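# Flip the sand core end for end in the mould

## Task

Reverse the long sand core within the mould so its two ends swap places, with its rounded nose resting in the semicircular notch and the core fully seated in its bed, then release it.

## Robot and tools

Robot: two arms, left_arm and right_arm, each with six joints (waist, shoulder, elbow, wrist pitch, wrist yaw, wrist roll) and a parallel gripper. The names are labels only and do not match the sides of any picture.

Frame: all reported positions share one scene frame. The origin sits on the table surface midway between the arms, +z is up, +x reaches out over the table, and left_arm is on the +y side. A gripper's fingers point along its own +z axis and close along its own y axis. The reported hand point lies between the finger pads, roughly 1 cm short of the tips. The printed hand position can be somewhat wrong, more so when the arm is stretched far.

Tool execute_actions. Argument actions is a list holding nothing, one action, or one wait. An empty list just reports the current state. An action is {"rows": [...], "steps": n}: 1 to 15 rows, steps 1 to 15 (default 15), each step 1/30 s. Each row drives one step; if there are fewer rows than steps, the last row repeats. A wait is {"steps": n} with no rows, n up to 300; it returns once that many steps have passed since the previous result, and your reply time counts toward it. Optional pictures (true/false) chooses whether camera images come back; by default they do. A refused call moves nothing.

Row layout: one flat list of 14 numbers, each in [-1, 1], covering both arms every time, even if one arm is idle. Order: left_arm waist, shoulder, elbow, wrist pitch, wrist yaw, wrist roll, opening; then the same seven for right_arm. The six joint numbers are offsets, not targets: they are added to that arm's joint angles shown in the most recent result that lists them (before any such result in the scene, and for the second or later call within one reply, they count from where the arm stands when the action begins). They are never relative to the previous row. Scale: 1.0 equals 1.202 rad for waist, 1.258 shoulder, 1.238 elbow, 2.073 wrist pitch, 2.022 for both wrist yaw and wrist roll. Stated joint ranges (rad): waist -2.618 to 3.054, shoulder 0.000 to 3.142, elbow 0.000 to 3.142, wrist pitch -1.571 to 1.571, wrist yaw -1.571 to 1.571, wrist roll -2.094 to 2.094. A call is refused if it pushes a joint outward beyond its range by more than 0.036 rad; true ends may differ from these by up to 0.036 rad. A joint asked past its real end is stopped there, and the result may say "joint sent to its limit" (possibly about an earlier, still-running action). Missing that line does not prove more travel is available.

Opening is absolute, not an offset: +1 fully open (pads about 0.094 m apart), -1 closed. Between the extremes the fingers go to where grip_measured would read the commanded value. To hold something, command about 0.03 below its grip_measured; a smaller gap grips more gently. Pad force tops out near 50 to 62 N, lower on very thin parts; first contact can spike.

Motion: joints move at limited speed. Each step, a joint's target is held within a fixed lead of its measured angle (0.202 rad waist, 0.258 shoulder, 0.238 elbow, 0.573 wrist pitch, 0.522 wrist yaw and roll), and if the targets would move the hand more than 70 mm from its measured spot, all are pulled back proportionally. Sending all zeros does not pause the arm: it drives it back to the reference angles, and an arm held that way can droop. To keep an arm in place, put the correction back toward its intended angles in a reply's first call and zeros afterwards, enlarging the correction if a joint keeps falling short. Between calls, and while you think, arms keep heading for the last target sent, until everything has nearly stopped or a step is HELD; only a new action resumes travel. Fingers still in motion finish their move.

Result lines: the state line gives, per arm, end_effector_position (m) and end_effector_quat_wxyz. Joint positions and Joint velocities have one block per arm, joints in column order (rad, rad/s) plus the pad gap (m, m/s). grip_measured is the measured opening on the command scale; each gripper can be off by about 1 mm, consistently. "joint command not followed" means a clearance check altered or blocked joint targets on some steps; the rest of the row still ran. HELD marks steps where your row was partly or wholly not sent. Joint torques are the drives' total outputs, nonzero even in free air, with fixed offsets, scale errors and noise. MOTOR HOT appears from 75 °C while a motor is loaded; at 90 °C that arm halts for 10 s, and at 100 °C it goes limp and drops; these are reported as OVER-TEMPERATURE FAULT.

Tool zoom_image: camera (cam_high, cam_low, cam_left_wrist, cam_right_wrist) and region [x0, y0, x1, y1] in pixels of that camera's latest 504x504 image, top-left origin, no larger than 504 by 504. It returns an enlarged view.

Tool finished_scene: scene is the current scene's number. It closes that scene permanently and reports whether the goal holds; the core must stay in place afterwards. Answering without any tool call stops everything.

Cameras: cam_high and cam_low are fixed; the two wrist cameras ride on the hands (fisheye). Calibration figures are supplied but can be slightly off.

Avoid: knocking or placing anything off the table (instant failure), arms striking or squeezing each other, dropping or letting the core slip, slamming, and hard pushes. Occasional external tugs on a held part or nudges to loose items may occur. Smooth, economical motion is preferred.

Each tool is called after "Call:" as a command line: name --argument value for each argument, lists and objects as JSON in quotes; but a table of rows of numbers goes row by row, as --pt "numbers of a row", without its own name.

## Session

Call:
execute_actions --actions '[]'

Scene clock: 0.00 s of 5200.00 s.
left_arm: end_effector_position=(+0.0738, +0.0126, +0.0998) grip_measured=+1.000 end_effector_quat_wxyz=(-0.257, -0.285, +0.915, -0.125) | right_arm: end_effector_position=(+0.1601, -0.1132, +0.2588) grip_measured=+1.000 end_effector_quat_wxyz=(+0.536, -0.246, +0.797, +0.128)
Joint positions: left_arm=[-1.064  1.826  1.364 -0.995  0.57  -1.631  0.094] | right_arm=[ 1.094  0.759  0.771 -0.527  0.65   0.265  0.094]
Joint velocities: left_arm=[ 0.002 -0.002 -0.007  0.022 -0.066 -0.007  0.   ] | right_arm=[-0.017  0.012  0.002 -0.051  0.022 -0.081  0.   ]
Joint torques (N m, as the arm reports them, + toward a larger angle): no reading
Motor temperatures (°C, as the motors report them): left_arm=[26 25 27 25 28 26] | right_arm=[27 27 26 29 27 25]

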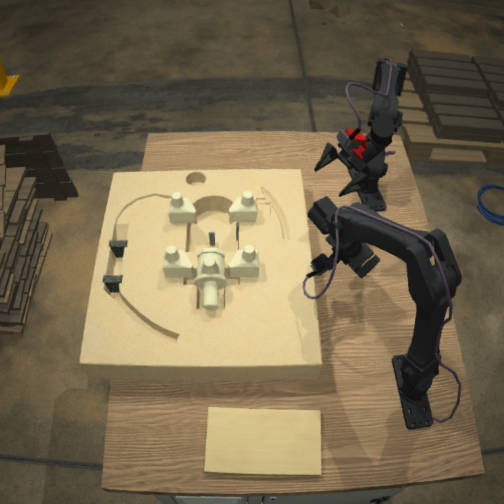

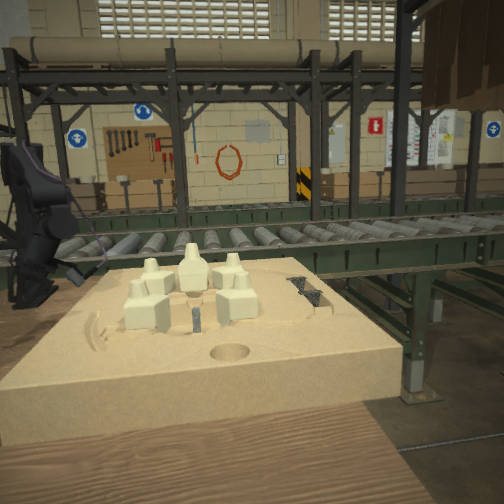

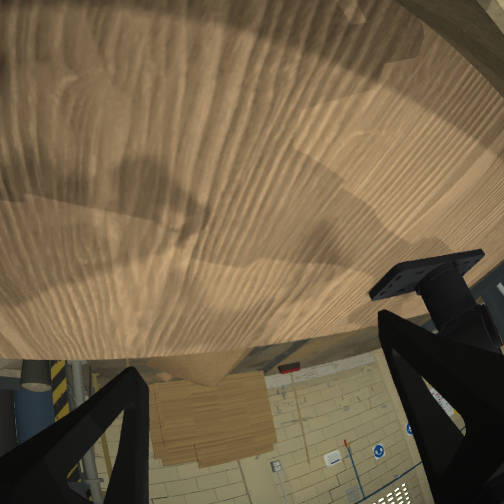

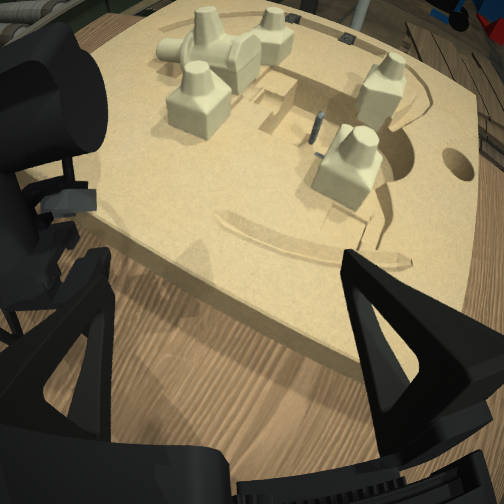

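Call:
zoom_image --camera "cam_high" --region '[140,160,300,330]'

Call:
zoom_image --camera "cam_low" --region '[110,230,280,350]'

Call:
zoom_image --camera "cam_right_wrist" --region '[140,0,340,160]'

Region (140, 160, 300, 330) of cam_high's 504x504 image, scaled by 2.965, with more detail than that image has; it fills the left 474 columns of this view, and the rest is white.

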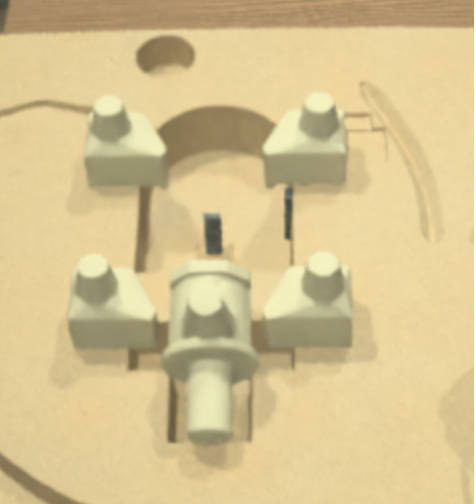

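Region (110, 230, 280, 350) of cam_low's 504x504 image, scaled by 2.965, with more detail than that image has; it fills the top 356 rows of this view, and the rest is white.

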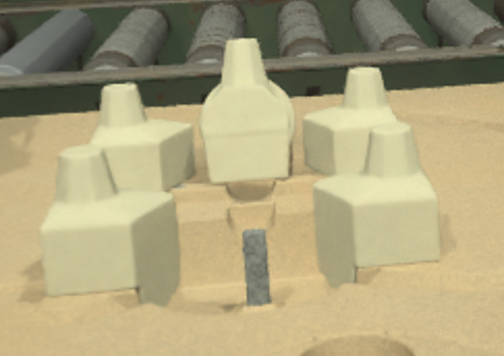

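Region (140, 0, 340, 160) of cam_right_wrist's 504x504 image, scaled by 2.520, with more detail than that image has; it fills the top 403 rows of this view, and the rest is white.

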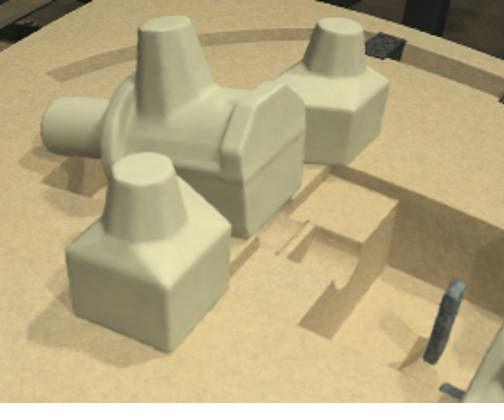

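Call:
execute_actions --actions '[{"rows":[[0.3,-0.25,0.1,-0.2,-0.2,0,1,-0.9,-0.3,-0.2,0,0,0,1]]}]' --pictures false

Call:
execute_actions --actions '[{"steps":30}]' --pictures false

Call:
execute_actions --actions '[{"rows":[[0.33,0.35,0.42,-0.04,-0.082,0,1,0,0,0,0,0,0,1]]}]' --pictures false

Call:
execute_actions --actions '[{"steps":30}]'

Scene clock: 6.87 s of 5200.00 s.
left_arm: end_effector_position=(+0.1767, +0.1642, +0.1931) grip_measured=+1.000 end_effector_quat_wxyz=(-0.053, -0.470, +0.872, -0.124) | right_arm: end_effector_position=(+0.2048, -0.3781, +0.2319) grip_measured=+1.000 end_effector_quat_wxyz=(+0.579, +0.186, +0.784, -0.123)
Joint positions: left_arm=[-0.694  1.508  1.475 -1.358  0.203 -1.631  0.094] | right_arm=[ 0.082  0.389  0.526 -0.522  0.647  0.264  0.094]
Joint velocities: left_arm=[-0.037 -0.012 -0.012 -0.344 -0.198 -0.007  0.   ] | right_arm=[-1.556  0.007 -0.017 -0.066  0.081  0.051  0.   ]
Joint torques (N m, as the arm reports them, + toward a larger angle): left_arm=[-0.6  -5.24  6.78  0.74 -0.01 -0.04] | right_arm=[ 2.09  0.63  7.99  1.56  0.03 -0.02]
Motor temperatures (°C, as the motors report them): left_arm=[26 26 28 26 28 26] | right_arm=[27 27 27 30 27 25]
Steps of this call (steps 1 to 90: nothing new was sent; then 3.37 s passed at rest; steps 91 to 105: all 15 steps of this action). Readings (joint positions):
91: left_arm=[-1.057 1.819 1.368 -1.010 0.549 -1.631] | right_arm=[1.072 0.735 0.744 -0.501 0.639 0.263]
92: left_arm=[-1.042 1.806 1.372 -1.044 0.517 -1.631] | right_arm=[1.016 0.675 0.686 -0.477 0.633 0.263]
94: left_arm=[-0.983 1.756 1.383 -1.109 0.456 -1.631] | right_arm=[0.875 0.516 0.573 -0.500 0.636 0.263]
98: left_arm=[-0.825 1.631 1.423 -1.210 0.349 -1.631] | right_arm=[0.580 0.389 0.526 -0.529 0.646 0.264]
105: the state above

Scene clock: 7.87 s of 5200.00 s.
left_arm: end_effector_position=(+0.1713, +0.1732, +0.1900) grip_measured=+1.000 end_effector_quat_wxyz=(-0.050, -0.473, +0.874, -0.099) | right_arm: end_effector_position=(+0.2004, -0.3935, +0.2321) grip_measured=+1.000 end_effector_quat_wxyz=(+0.575, +0.213, +0.777, -0.144)
Joint positions: left_arm=[-0.695  1.51   1.475 -1.398  0.177 -1.631  0.094] | right_arm=[ 0.017  0.389  0.526 -0.522  0.652  0.264  0.094]
Joint velocities: left_arm=[-0.017 -0.012 -0.022  0.007  0.051 -0.037  0.   ] | right_arm=[-0.007  0.002 -0.007  0.037  0.007 -0.022  0.   ]
Joint torques (N m, as the arm reports them, + toward a larger angle): left_arm=[-0.62 -5.28  6.78  0.55 -0.03 -0.03] | right_arm=[-0.41  0.76  7.98  1.59  0.15  0.  ]
Motor temperatures (°C, as the motors report them): left_arm=[26 26 28 26 28 26] | right_arm=[27 27 27 30 27 25]
Steps of this call (steps 1 to 30: the robot went on to your last target). Readings (joint positions):
1: left_arm=[-0.695 1.508 1.475 -1.368 0.197 -1.631] | right_arm=[0.042 0.389 0.526 -0.522 0.651 0.264]
2: left_arm=[-0.695 1.510 1.475 -1.376 0.193 -1.631] | right_arm=[0.023 0.389 0.526 -0.522 0.652 0.264]
4: left_arm=[-0.695 1.510 1.475 -1.385 0.187 -1.631] | right_arm=[0.017 0.389 0.526 -0.522 0.652 0.264]
8: left_arm=[-0.695 1.510 1.475 -1.394 0.180 -1.631] | right_arm=[0.017 0.389 0.526 -0.522 0.652 0.264]
30: the state above
All arms were judged still, so your last target was given up. Only a new action makes them travel on or press farther. Fingers that are still opening or closing keep moving.

Scene clock: 8.37 s of 5200.00 s.
left_arm: end_effector_position=(+0.3446, +0.2786, +0.1674) grip_measured=+1.000 end_effector_quat_wxyz=(+0.018, -0.651, +0.757, -0.045) | right_arm: end_effector_position=(+0.2005, -0.3935, +0.2322) grip_measured=+1.000 end_effector_quat_wxyz=(+0.575, +0.213, +0.777, -0.143)
Joint positions: left_arm=[-0.279  1.985  1.962 -1.455  0.025 -1.631  0.094] | right_arm=[ 0.017  0.389  0.526 -0.522  0.652  0.264  0.094]
Joint velocities: left_arm=[-0.144 -0.071  0.085 -0.095 -0.022 -0.11   0.   ] | right_arm=[-0.007  0.007 -0.002  0.022 -0.037  0.095  0.   ]
Joint torques (N m, as the arm reports them, + toward a larger angle): left_arm=[ -0.92 -11.84   7.82   0.49  -0.09  -0.02] | right_arm=[-0.02  1.23  8.22  1.64  0.16 -0.02]
Motor temperatures (°C, as the motors report them): left_arm=[26 26 28 26 28 26] | right_arm=[27 27 27 31 27 25]
Steps of this call (steps 1 to 15: all 15 steps of this action). Readings (joint positions):
1: left_arm=[-0.681 1.532 1.501 -1.425 0.172 -1.631] | right_arm=[0.017 0.389 0.526 -0.522 0.652 0.264]
2: left_arm=[-0.646 1.578 1.562 -1.461 0.159 -1.631] | right_arm=[0.017 0.389 0.526 -0.522 0.652 0.264]
4: left_arm=[-0.554 1.690 1.679 -1.463 0.129 -1.631] | right_arm=[0.017 0.389 0.526 -0.522 0.652 0.264]
8: left_arm=[-0.375 1.916 1.895 -1.453 0.082 -1.631] | right_arm=[0.017 0.389 0.526 -0.522 0.652 0.264]
15: the state above

Scene clock: 9.37 s of 5200.00 s.
left_arm: end_effector_position=(+0.3406, +0.2732, +0.1714) grip_measured=+1.000 end_effector_quat_wxyz=(+0.018, -0.645, +0.763, -0.044) | right_arm: end_effector_position=(+0.2005, -0.3935, +0.2322) grip_measured=+1.000 end_effector_quat_wxyz=(+0.575, +0.213, +0.777, -0.143)
Joint positions: left_arm=[-0.295  1.978  1.968 -1.469  0.024 -1.631  0.094] | right_arm=[ 0.017  0.389  0.526 -0.522  0.652  0.264  0.094]
Joint velocities: left_arm=[ 0.002  0.007 -0.002  0.007  0.051  0.022  0.   ] | right_arm=[-0.007  0.002  0.007 -0.095 -0.022  0.007  0.   ]
Joint torques (N m, as the arm reports them, + toward a larger angle): left_arm=[ -0.33 -11.52   7.77   0.48  -0.14  -0.02] | right_arm=[-0.02  1.22  8.22  1.64  0.16 -0.02]
Motor temperatures (°C, as the motors report them): left_arm=[26 27 28 26 28 26] | right_arm=[27 27 27 31 27 25]
Steps of this call (steps 1 to 30: the robot went on to your last target). Readings (joint positions):
1: left_arm=[-0.284 1.983 1.964 -1.458 0.025 -1.631] | right_arm=[0.017 0.389 0.526 -0.522 0.652 0.264]
2: left_arm=[-0.289 1.981 1.966 -1.459 0.025 -1.631] | right_arm=[0.017 0.389 0.526 -0.522 0.652 0.264]
4: left_arm=[-0.294 1.978 1.968 -1.463 0.025 -1.631] | right_arm=[0.017 0.389 0.526 -0.522 0.652 0.264]
8: left_arm=[-0.295 1.978 1.968 -1.467 0.025 -1.631] | right_arm=[0.017 0.389 0.526 -0.522 0.652 0.264]
30: the state above
All arms were judged still, so your last target was given up. Only a new action makes them travel on or press farther. Fingers that are still opening or closing keep moving.
camera_calibration (this result's frames):
cam_left_wrist: T_world_to_cam=[[0.894561, -0.429229, 0.124594, -0.204313], [-0.438086, -0.786839, 0.4347, 0.32889], [-0.0885501, -0.443448, -0.891915, 0.411198], [0, 0, 0, 1]] pos_world=[0.363265, 0.353432, 0.249241]
cam_right_wrist: T_world_to_cam=[[-0.580453, -0.811819, -0.0634371, -0.197366], [-0.675423, 0.523514, -0.519362, 0.476188], [0.454838, -0.258618, -0.852197, 0.123843], [0, 0, 0, 1]] pos_world=[0.150738, -0.377488, 0.340332]

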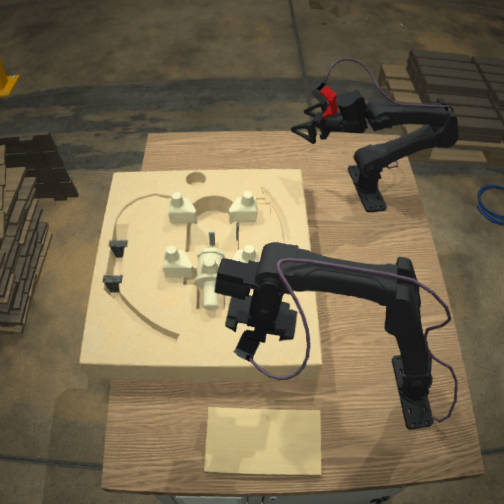

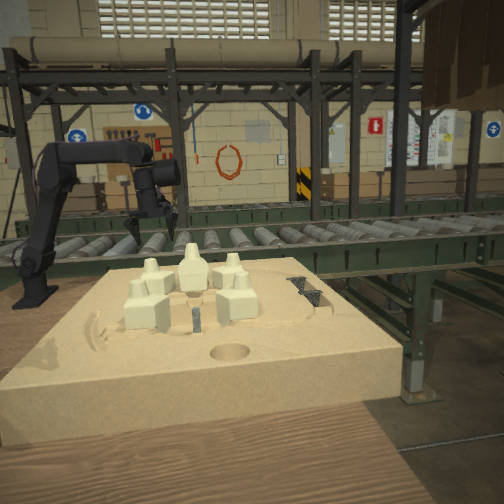

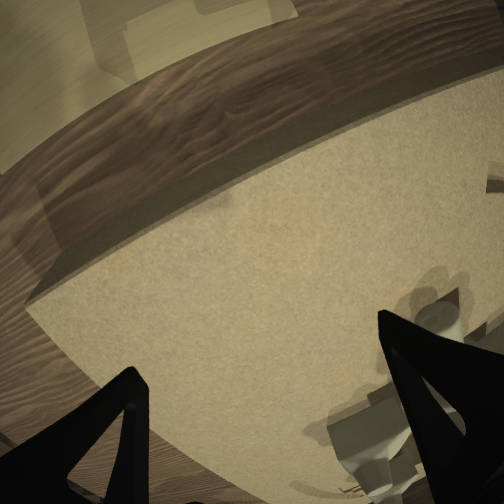

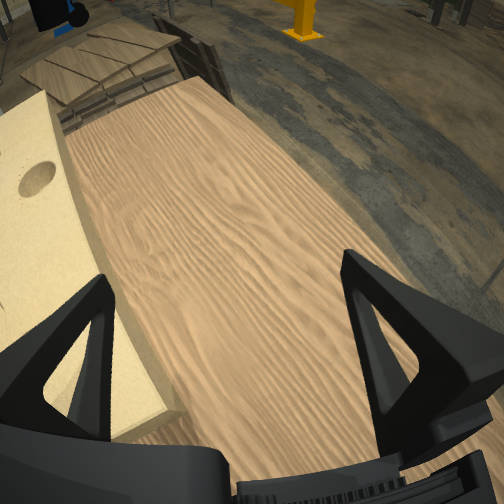

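Call:
execute_actions --actions '[{"rows":[[0,0,0.1,0.204,-0.015,0.807,0.4,0,0,0,0,0,0,1],[0,0,0.1,0.204,-0.015,0.807,0.4,0,0,0,0,0,0,1],[0,0,0.2,0.204,-0.015,0.807,0.4,0,0,0,0,0,0,1],[0,0,0.28,0.204,-0.015,0.807,0.4,0,0,0,0,0,0,1],[0,0,0.28,0.204,-0.015,0.807,0.4,0,0,0,0,0,0,1],[0,0,0.28,0.204,-0.015,0.807,0.4,0,0,0,0,0,0,1],[-0.187,0.21,0.285,0.21,-0.015,0.807,0.4,0,0,0,0,0,0,1]]}]' --pictures false

Call:
execute_actions --actions '[{"steps":30}]'

Scene clock: 16.03 s of 5200.00 s.
left_arm: end_effector_position=(+0.4598, +0.1238, +0.1978) grip_measured=+0.402 end_effector_quat_wxyz=(+0.244, -0.082, +0.955, -0.146) | right_arm: end_effector_position=(+0.2005, -0.3934, +0.2323) grip_measured=+1.000 end_effector_quat_wxyz=(+0.575, +0.213, +0.777, -0.143)
Joint positions: left_arm=[-0.518  2.225  2.299 -1.068  0.002 -0.621  0.066] | right_arm=[ 0.017  0.389  0.526 -0.521  0.652  0.264  0.094]
Joint velocities: left_arm=[-0.608  0.794  0.002  0.286  0.051  2.835 -0.   ] | right_arm=[-0.012 -0.022 -0.007  0.051 -0.007  0.022  0.   ]
Joint torques (N m, as the arm reports them, + toward a larger angle): left_arm=[  2.86 -14.4    8.03   1.25  -0.24  -0.06] | right_arm=[-0.03  1.22  8.23  1.63  0.17 -0.01]
Motor temperatures (°C, as the motors report them): left_arm=[26 28 28 26 28 26] | right_arm=[27 27 28 32 27 25]
Steps of this call (steps 1 to 90: nothing new was sent; then 3.17 s passed at rest; steps 91 to 105: all 15 steps of this action). Readings (joint positions):
91: left_arm=[-0.295 1.978 1.974 -1.455 0.024 -1.583] | right_arm=[0.017 0.389 0.526 -0.522 0.652 0.264]
92: left_arm=[-0.295 1.983 1.989 -1.413 0.022 -1.510] | right_arm=[0.017 0.389 0.526 -0.522 0.652 0.264]
94: left_arm=[-0.295 1.999 2.054 -1.334 0.022 -1.391] | right_arm=[0.017 0.389 0.526 -0.522 0.652 0.264]
98: left_arm=[-0.319 2.035 2.210 -1.218 0.007 -1.167] | right_arm=[0.017 0.389 0.526 -0.521 0.652 0.264]
105: the state above

Scene clock: 17.03 s of 5200.00 s.
left_arm: end_effector_position=(+0.4629, +0.1009, +0.1729) grip_measured=+0.402 end_effector_quat_wxyz=(+0.267, +0.224, +0.934, -0.080) | right_arm: end_effector_position=(+0.2005, -0.3934, +0.2323) grip_measured=+1.000 end_effector_quat_wxyz=(+0.575, +0.213, +0.777, -0.143)
Joint positions: left_arm=[-0.544  2.282  2.299 -1.024  0.027 -0.012  0.066] | right_arm=[ 0.017  0.389  0.526 -0.521  0.652  0.264  0.094]
Joint velocities: left_arm=[-0.002 -0.002  0.002 -0.007  0.081 -0.007  0.   ] | right_arm=[-0.012  0.002 -0.007 -0.037 -0.066  0.037  0.   ]
Joint torques (N m, as the arm reports them, + toward a larger angle): left_arm=[  2.06 -15.42   8.11   1.15  -0.34   0.1 ] | right_arm=[-0.02  1.22  8.22  1.63  0.16 -0.02]
Motor temperatures (°C, as the motors report them): left_arm=[26 28 29 26 28 26] | right_arm=[27 27 28 32 27 25]
Steps of this call (steps 1 to 30: the robot went on to your last target). Readings (joint positions):
1: left_arm=[-0.534 2.250 2.299 -1.062 0.005 -0.524] | right_arm=[0.017 0.389 0.526 -0.521 0.652 0.264]
2: left_arm=[-0.544 2.270 2.299 -1.057 0.008 -0.426] | right_arm=[0.017 0.389 0.526 -0.521 0.652 0.264]
4: left_arm=[-0.548 2.290 2.299 -1.049 0.016 -0.276] | right_arm=[0.017 0.389 0.526 -0.521 0.652 0.264]
8: left_arm=[-0.545 2.284 2.299 -1.036 0.024 -0.118] | right_arm=[0.017 0.389 0.526 -0.521 0.652 0.264]
30: the state above
camera_calibration (this result's frames):
cam_left_wrist: T_world_to_cam=[[-0.666113, -0.739769, -0.095048, 0.40385], [-0.732861, 0.672856, -0.100892, 0.328079], [0.138591, 0.00245144, -0.990347, 0.213886], [0, 0, 0, 1]] pos_world=[0.479804, 0.0774817, 0.283308]
cam_right_wrist: T_world_to_cam=[[-0.580406, -0.81181, -0.0639818, -0.197193], [-0.675033, 0.523584, -0.519799, 0.476352], [0.455478, -0.258504, -0.851889, 0.123792], [0, 0, 0, 1]] pos_world=[0.150717, -0.377492, 0.340447]

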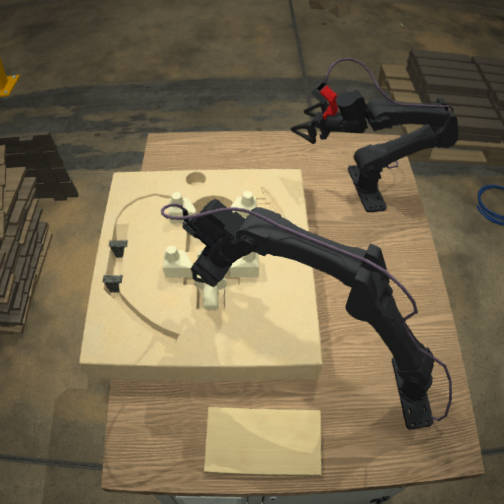

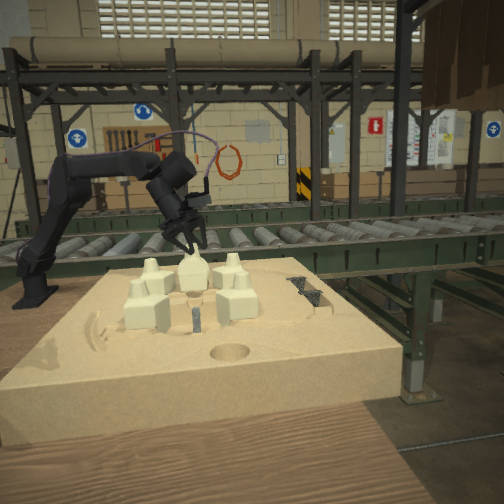

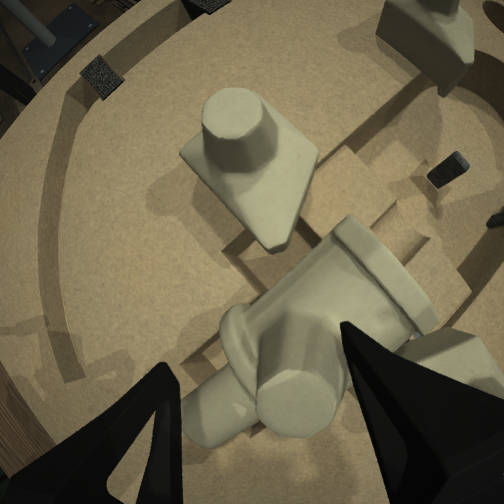

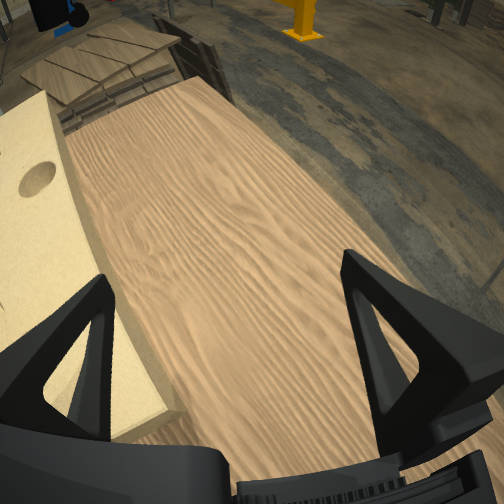

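Call:
execute_actions --actions '[{"rows":[[-0.017,-0.025,0.015,0,-0.013,0,0.8,0,0,0,0,0,0,1],[-0.017,-0.025,0.015,0,-0.013,0,0.8,0,0,0,0,0,0,1],[-0.017,-0.025,0.015,-0.015,-0.013,0,0.8,0,0,0,0,0,0,1],[-0.017,-0.025,0.015,-0.03,-0.013,0,0.8,0,0,0,0,0,0,1],[-0.017,-0.025,0.015,-0.05,-0.013,0,0.8,0,0,0,0,0,0,1]]}]'

Scene clock: 19.80 s of 5200.00 s.
left_arm: end_effector_position=(+0.4417, +0.1063, +0.1608) grip_measured=+0.798 end_effector_quat_wxyz=(+0.223, +0.232, +0.945, -0.060) | right_arm: end_effector_position=(+0.2006, -0.3934, +0.2325) grip_measured=+1.000 end_effector_quat_wxyz=(+0.575, +0.213, +0.777, -0.143)
Joint positions: left_arm=[-0.56   2.282  2.299 -1.122  0.006 -0.011  0.084] | right_arm=[ 0.017  0.389  0.526 -0.521  0.652  0.264  0.094]
Joint velocities: left_arm=[ 0.002 -0.002 -0.012 -0.125 -0.066 -0.066  0.   ] | right_arm=[-0.002  0.007 -0.017  0.051 -0.022 -0.007  0.   ]
Joint torques (N m, as the arm reports them, + toward a larger angle): left_arm=[ -0.43 -14.63   7.68   1.11  -0.04  -0.04] | right_arm=[-0.02  1.23  8.24  1.63  0.17 -0.02]
Motor temperatures (°C, as the motors report them): left_arm=[26 29 29 26 28 26] | right_arm=[27 27 28 32 27 25]
Steps of this call (steps 1 to 15: the robot went on to your last target; steps 16 to 68: nothing new was sent; steps 69 to 83: all 15 steps of this action). Readings (joint positions):
69: left_arm=[-0.546 2.282 2.299 -1.024 0.024 -0.011] | right_arm=[0.017 0.389 0.526 -0.521 0.652 0.264]
70: left_arm=[-0.548 2.282 2.299 -1.025 0.019 -0.011] | right_arm=[0.017 0.389 0.526 -0.521 0.652 0.264]
72: left_arm=[-0.552 2.282 2.299 -1.034 0.014 -0.011] | right_arm=[0.017 0.389 0.526 -0.521 0.652 0.264]
76: left_arm=[-0.559 2.282 2.299 -1.090 0.009 -0.011] | right_arm=[0.017 0.389 0.526 -0.521 0.652 0.264]
83: the state above
camera_calibration (this result's frames):
cam_left_wrist: T_world_to_cam=[[-0.677684, -0.730069, -0.0879955, 0.39558], [-0.73284, 0.6804, -0.00119494, 0.29082], [0.0607445, 0.0636769, -0.99612, 0.23365], [0, 0, 0, 1]] pos_world=[0.46701, 0.0760492, 0.267901]
cam_right_wrist: T_world_to_cam=[[-0.580357, -0.811802, -0.0645264, -0.197019], [-0.674642, 0.523653, -0.520236, 0.476515], [0.456118, -0.25839, -0.851582, 0.12374], [0, 0, 0, 1]] pos_world=[0.150695, -0.377496, 0.340562]

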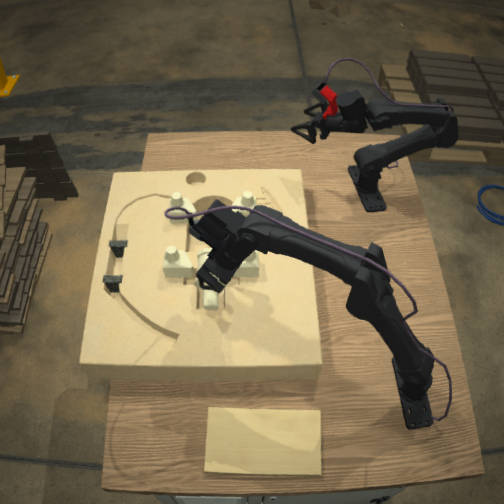

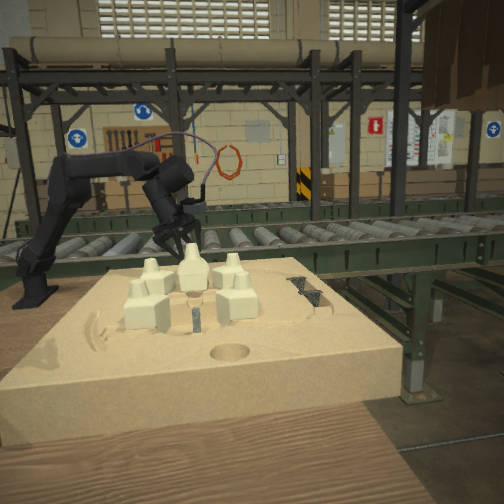

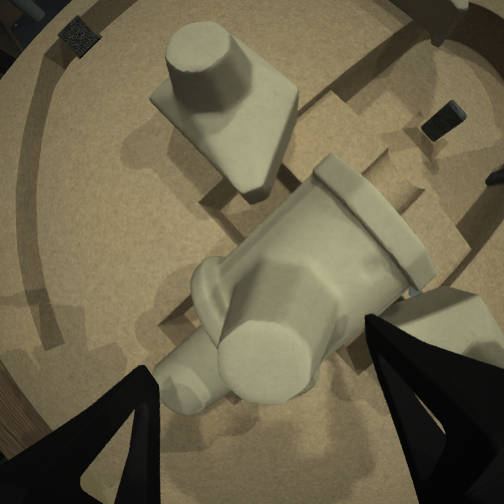

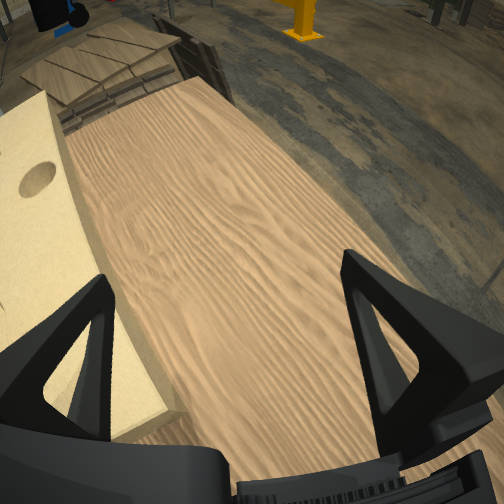

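Call:
execute_actions --actions '[{"rows":[[0,0.005,0.015,0.018,0,0,0.1,0,0,0,0,0,0,1]]}]'

Call:
zoom_image --camera "cam_low" --region '[130,200,260,310]'

Scene clock: 22.47 s of 5200.00 s.
left_arm: end_effector_position=(+0.4408, +0.1023, +0.1599) grip_measured=+0.102 end_effector_quat_wxyz=(+0.222, +0.234, +0.944, -0.066) | right_arm: end_effector_position=(+0.2006, -0.3934, +0.2325) grip_measured=+1.000 end_effector_quat_wxyz=(+0.575, +0.213, +0.776, -0.143)
Joint positions: left_arm=[-0.563  2.284  2.299 -1.118  0.018 -0.011  0.052] | right_arm=[ 0.017  0.389  0.526 -0.52   0.652  0.264  0.094]
Joint velocities: left_arm=[-0.007  0.007 -0.002 -0.037  0.022 -0.051 -0.001] | right_arm=[-0.007 -0.002 -0.007 -0.022 -0.007 -0.051  0.   ]
Joint torques (N m, as the arm reports them, + toward a larger angle): left_arm=[  0.3  -12.09   7.62   1.38  -0.13  -0.03] | right_arm=[-0.02  1.21  8.21  1.63  0.16 -0.02]
Motor temperatures (°C, as the motors report them): left_arm=[26 30 29 26 28 26] | right_arm=[27 27 28 33 27 25]
Steps of this call (steps 1 to 15: the robot went on to your last target; steps 16 to 65: nothing new was sent; steps 66 to 80: all 15 steps of this action). Readings (joint positions):
66: left_arm=[-0.560 2.282 2.299 -1.127 0.005 -0.011] | right_arm=[0.017 0.389 0.526 -0.521 0.652 0.264]
67: left_arm=[-0.560 2.282 2.299 -1.123 0.005 -0.011] | right_arm=[0.017 0.389 0.526 -0.521 0.652 0.264]
69: left_arm=[-0.562 2.284 2.299 -1.116 0.015 -0.011] | right_arm=[0.017 0.389 0.526 -0.520 0.652 0.264]
73: left_arm=[-0.563 2.284 2.299 -1.118 0.018 -0.011] | right_arm=[0.017 0.389 0.526 -0.520 0.652 0.264]
80: the state above
camera_calibration (this result's frames):
cam_left_wrist: T_world_to_cam=[[-0.684355, -0.724942, -0.0782156, 0.392766], [-0.726869, 0.686755, -0.00538925, 0.290213], [0.0576218, 0.0531643, -0.996922, 0.235628], [0, 0, 0, 1]] pos_world=[0.46616, 0.0729001, 0.267187]
cam_right_wrist: T_world_to_cam=[[-0.580333, -0.811797, -0.0647987, -0.196933], [-0.674447, 0.523688, -0.520454, 0.476596], [0.456437, -0.258333, -0.851428, 0.123714], [0, 0, 0, 1]] pos_world=[0.150685, -0.377498, 0.340619]

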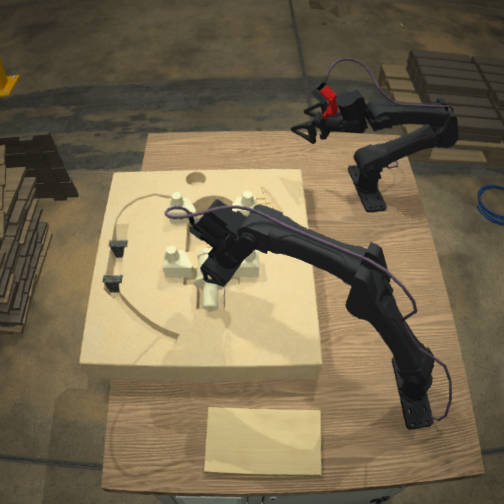

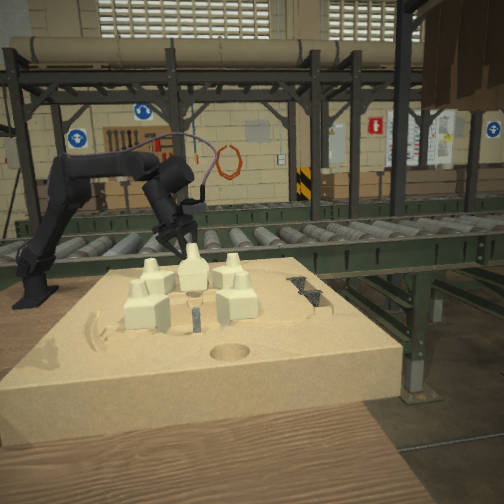

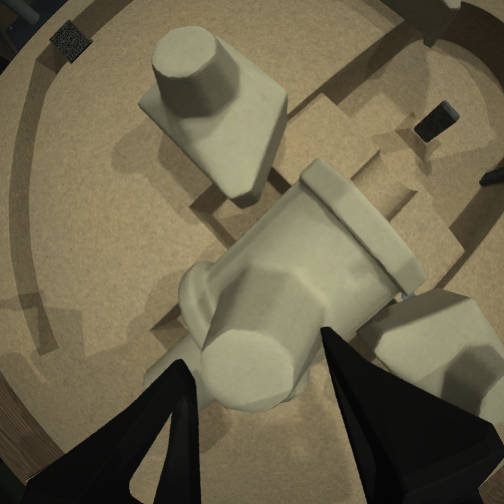

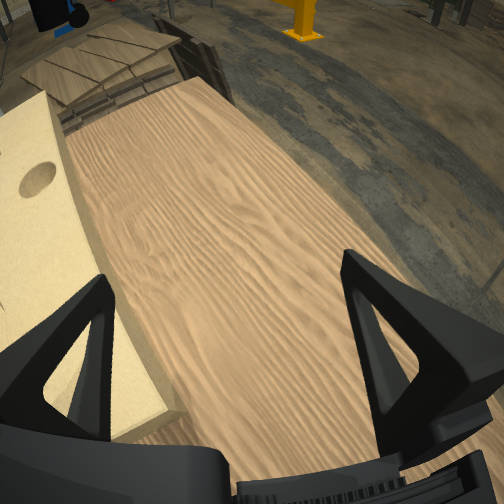

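Region (130, 200, 260, 310) of cam_low's 504x504 image, scaled by 3.877, with more detail than that image has; it fills the top 426 rows of this view, and the rest is white.

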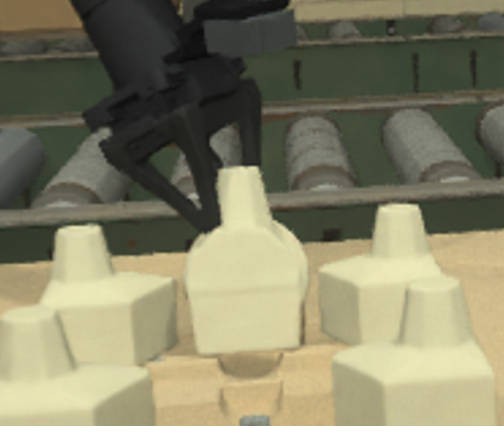

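Call:
execute_actions --actions '[{"rows":[[0,-0.02,0.015,0.035,0,0,0.3,0,0,0,0,0,0,1]]}]' --pictures false

Call:
execute_actions --actions '[{"rows":[[0,-0.01,0.01,0,0,0,-0.45,0,0,0,0,0,0,1]]}]'

Call:
zoom_image --camera "cam_low" --region '[130,200,260,310]'

Scene clock: 24.00 s of 5200.00 s.
left_arm: end_effector_position=(+0.4505, +0.0970, +0.1659) grip_measured=+0.298 end_effector_quat_wxyz=(+0.246, +0.233, +0.938, -0.072) | right_arm: end_effector_position=(+0.2007, -0.3934, +0.2327) grip_measured=+1.000 end_effector_quat_wxyz=(+0.576, +0.214, +0.776, -0.143)
Joint positions: left_arm=[-0.563  2.284  2.299 -1.067  0.018 -0.011  0.061] | right_arm=[ 0.017  0.389  0.526 -0.519  0.652  0.264  0.094]
Joint velocities: left_arm=[-0.007  0.002 -0.012  0.081  0.022 -0.007  0.001] | right_arm=[-0.022 -0.012 -0.002  0.007  0.022  0.051  0.   ]
Joint torques (N m, as the arm reports them, + toward a larger angle): left_arm=[ -0.01 -14.23   7.72   1.33   0.01  -0.03] | right_arm=[-0.02  1.21  8.21  1.63  0.16 -0.01]
Motor temperatures (°C, as the motors report them): left_arm=[26 30 29 27 28 26] | right_arm=[27 27 28 33 27 25]
Steps of this call (steps 1 to 15: the robot went on to your last target; steps 16 to 31: nothing new was sent; steps 32 to 46: all 15 steps of this action). Readings (joint positions):
32: left_arm=[-0.563 2.284 2.299 -1.115 0.018 -0.011] | right_arm=[0.017 0.389 0.526 -0.520 0.652 0.264]
33: left_arm=[-0.563 2.284 2.299 -1.107 0.018 -0.011] | right_arm=[0.017 0.389 0.526 -0.520 0.652 0.264]
35: left_arm=[-0.563 2.284 2.299 -1.091 0.018 -0.011] | right_arm=[0.017 0.389 0.526 -0.520 0.652 0.264]
39: left_arm=[-0.563 2.284 2.299 -1.075 0.018 -0.011] | right_arm=[0.017 0.389 0.526 -0.519 0.652 0.264]
46: the state above

Scene clock: 24.50 s of 5200.00 s.
left_arm: end_effector_position=(+0.4481, +0.0943, +0.1654) grip_measured=-0.231 end_effector_quat_wxyz=(+0.243, +0.237, +0.938, -0.076) | right_arm: end_effector_position=(+0.2007, -0.3934, +0.2328) grip_measured=+1.000 end_effector_quat_wxyz=(+0.576, +0.214, +0.776, -0.143)
Joint positions: left_arm=[-0.567  2.284  2.299 -1.071  0.027 -0.01   0.036] | right_arm=[ 0.017  0.389  0.526 -0.519  0.652  0.264  0.094]
Joint velocities: left_arm=[ 0.022 -0.007 -0.007 -0.051 -0.037  0.051  0.   ] | right_arm=[-0.007 -0.002 -0.012 -0.007 -0.022 -0.022  0.   ]
Joint torques (N m, as the arm reports them, + toward a larger angle): left_arm=[  0.32 -13.32   7.2    1.2   -0.09  -0.04] | right_arm=[-0.03  1.23  8.23  1.64  0.16 -0.02]
Motor temperatures (°C, as the motors report them): left_arm=[26 30 29 27 28 26] | right_arm=[27 27 28 33 27 25]
Steps of this call (steps 1 to 15: all 15 steps of this action). Readings (joint positions):
1: left_arm=[-0.563 2.284 2.299 -1.067 0.018 -0.011] | right_arm=[0.017 0.389 0.526 -0.519 0.652 0.264]
2: left_arm=[-0.564 2.284 2.299 -1.066 0.031 -0.012] | right_arm=[0.017 0.389 0.526 -0.519 0.652 0.264]
4: left_arm=[-0.567 2.284 2.299 -1.071 0.026 -0.010] | right_arm=[0.017 0.389 0.526 -0.519 0.652 0.264]
8: left_arm=[-0.567 2.284 2.299 -1.071 0.027 -0.010] | right_arm=[0.017 0.389 0.526 -0.519 0.652 0.264]
15: the state above
camera_calibration (this result's frames):
cam_left_wrist: T_world_to_cam=[[-0.687876, -0.721029, -0.0833312, 0.394489], [-0.7195, 0.692497, -0.0526024, 0.305037], [0.0956344, 0.0237729, -0.995133, 0.226576], [0, 0, 0, 1]] pos_world=[0.469166, 0.0678144, 0.274392]
cam_right_wrist: T_world_to_cam=[[-0.58026, -0.811784, -0.0656156, -0.196673], [-0.67386, 0.523793, -0.521108, 0.476841], [0.457396, -0.258162, -0.850965, 0.123636], [0, 0, 0, 1]] pos_world=[0.150652, -0.377504, 0.340791]

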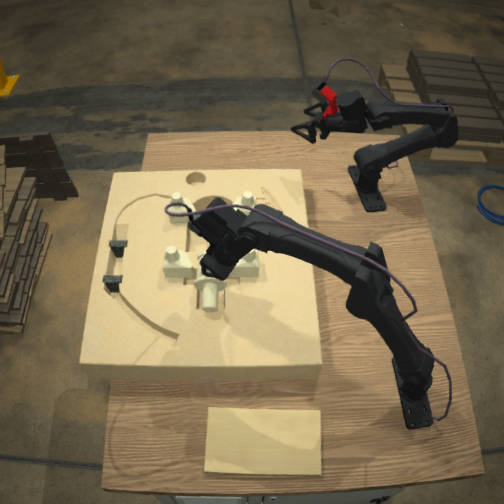

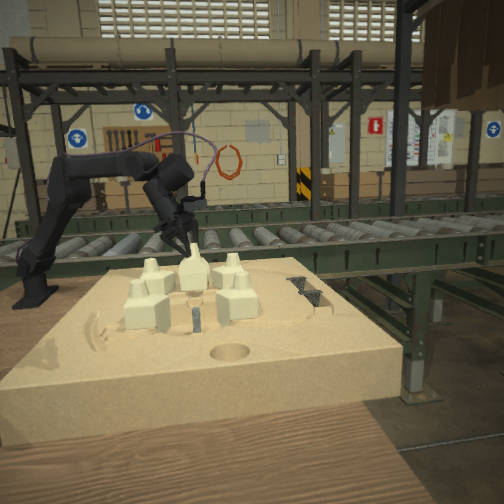

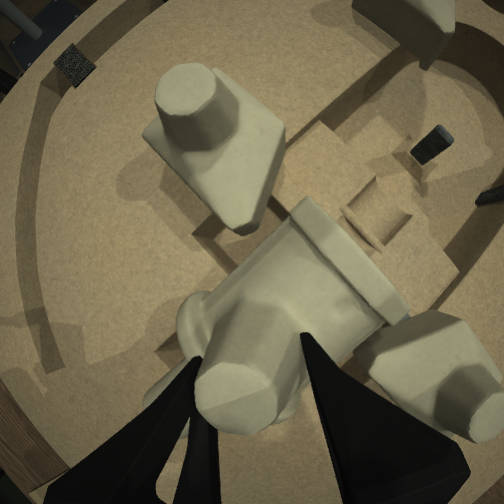

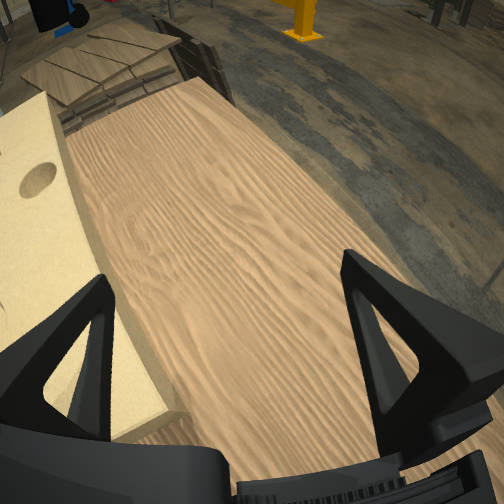

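Region (130, 200, 260, 310) of cam_low's 504x504 image, scaled by 3.877, with more detail than that image has; it fills the top 426 rows of this view, and the rest is white.

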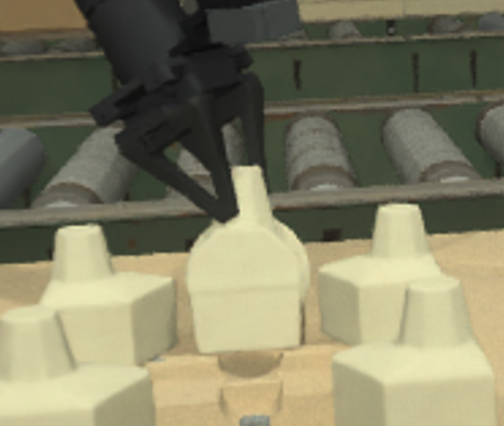

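Gripped. Lift with the shoulder (core tilts temporarily).

Call:
execute_actions --actions '[{"rows":[[0,-0.03,0.015,0,0,0,-0.28,0,0,0,0,0,0,1],[0,-0.04,0.015,0,0,0,-0.28,0,0,0,0,0,0,1],[0,-0.05,0.015,0,0,0,-0.28,0,0,0,0,0,0,1],[0,-0.06,0.015,0,0,0,-0.28,0,0,0,0,0,0,1],[0,-0.07,0.015,0,0,0,-0.28,0,0,0,0,0,0,1],[0,-0.08,0.015,0,0,0,-0.28,0,0,0,0,0,0,1],[0,-0.1,0.015,0,0,0,-0.28,0,0,0,0,0,0,1],[0,-0.12,0.015,0,0,0,-0.28,0,0,0,0,0,0,1],[0,-0.14,0.015,0,0,0,-0.28,0,0,0,0,0,0,1],[0,-0.16,0.015,0,0,0,-0.28,0,0,0,0,0,0,1]]}]'

Scene clock: 26.40 s of 5200.00 s.
left_arm: end_effector_position=(+0.4325, +0.1064, +0.1895) grip_measured=-0.231 end_effector_quat_wxyz=(+0.243, +0.235, +0.939, -0.067) | right_arm: end_effector_position=(+0.2008, -0.3934, +0.2329) grip_measured=+1.000 end_effector_quat_wxyz=(+0.576, +0.214, +0.776, -0.143)
Joint positions: left_arm=[-0.567  2.213  2.282 -1.13   0.009 -0.01   0.036] | right_arm=[ 0.017  0.389  0.526 -0.518  0.652  0.264  0.094]
Joint velocities: left_arm=[-0.007 -0.261 -0.017 -0.33  -0.051 -0.037 -0.   ] | right_arm=[ 0.002 -0.002 -0.007 -0.051  0.081 -0.007  0.   ]
Joint torques (N m, as the arm reports them, + toward a larger angle): left_arm=[  0.04 -18.64   8.53   1.89   0.22  -0.02] | right_arm=[-0.03  1.23  8.21  1.63  0.17 -0.01]
Motor temperatures (°C, as the motors report them): left_arm=[26 31 29 27 28 26] | right_arm=[27 27 28 33 27 25]
Steps of this call (steps 1 to 15: the robot went on to your last target; steps 16 to 42: nothing new was sent; steps 43 to 57: all 15 steps of this action). Readings (joint positions):
43: left_arm=[-0.567 2.284 2.299 -1.071 0.027 -0.010] | right_arm=[0.017 0.389 0.526 -0.519 0.652 0.264]
44: left_arm=[-0.567 2.283 2.299 -1.071 0.027 -0.010] | right_arm=[0.017 0.389 0.526 -0.519 0.652 0.264]
46: left_arm=[-0.567 2.281 2.299 -1.072 0.027 -0.010] | right_arm=[0.017 0.389 0.526 -0.519 0.652 0.264]
50: left_arm=[-0.567 2.268 2.293 -1.094 0.024 -0.009] | right_arm=[0.017 0.389 0.526 -0.518 0.652 0.264]
57: the state above
camera_calibration (this result's frames):
cam_left_wrist: T_world_to_cam=[[-0.681278, -0.725569, -0.0970061, 0.394714], [-0.725421, 0.686938, -0.0433662, 0.2881], [0.0981023, 0.0408259, -0.994339, 0.248711], [0, 0, 0, 1]] pos_world=[0.453505, 0.078332, 0.298087]
cam_right_wrist: T_world_to_cam=[[-0.58021, -0.811775, -0.0661601, -0.1965], [-0.673469, 0.523862, -0.521544, 0.477004], [0.458035, -0.258048, -0.850655, 0.123584], [0, 0, 0, 1]] pos_world=[0.150631, -0.377508, 0.340906]

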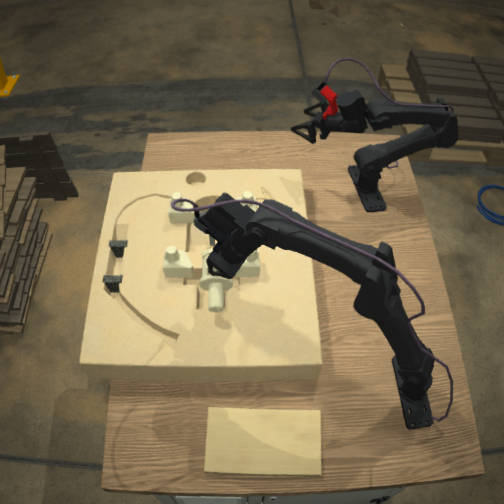

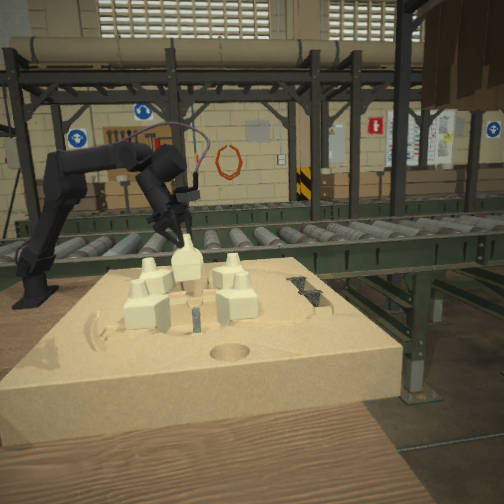

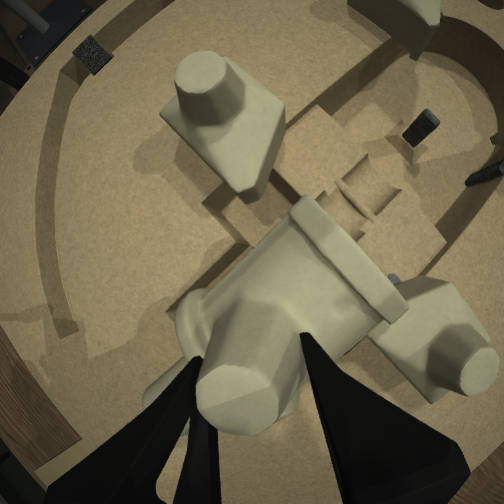

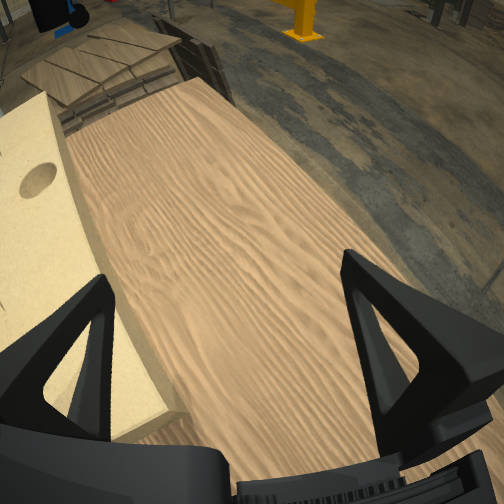

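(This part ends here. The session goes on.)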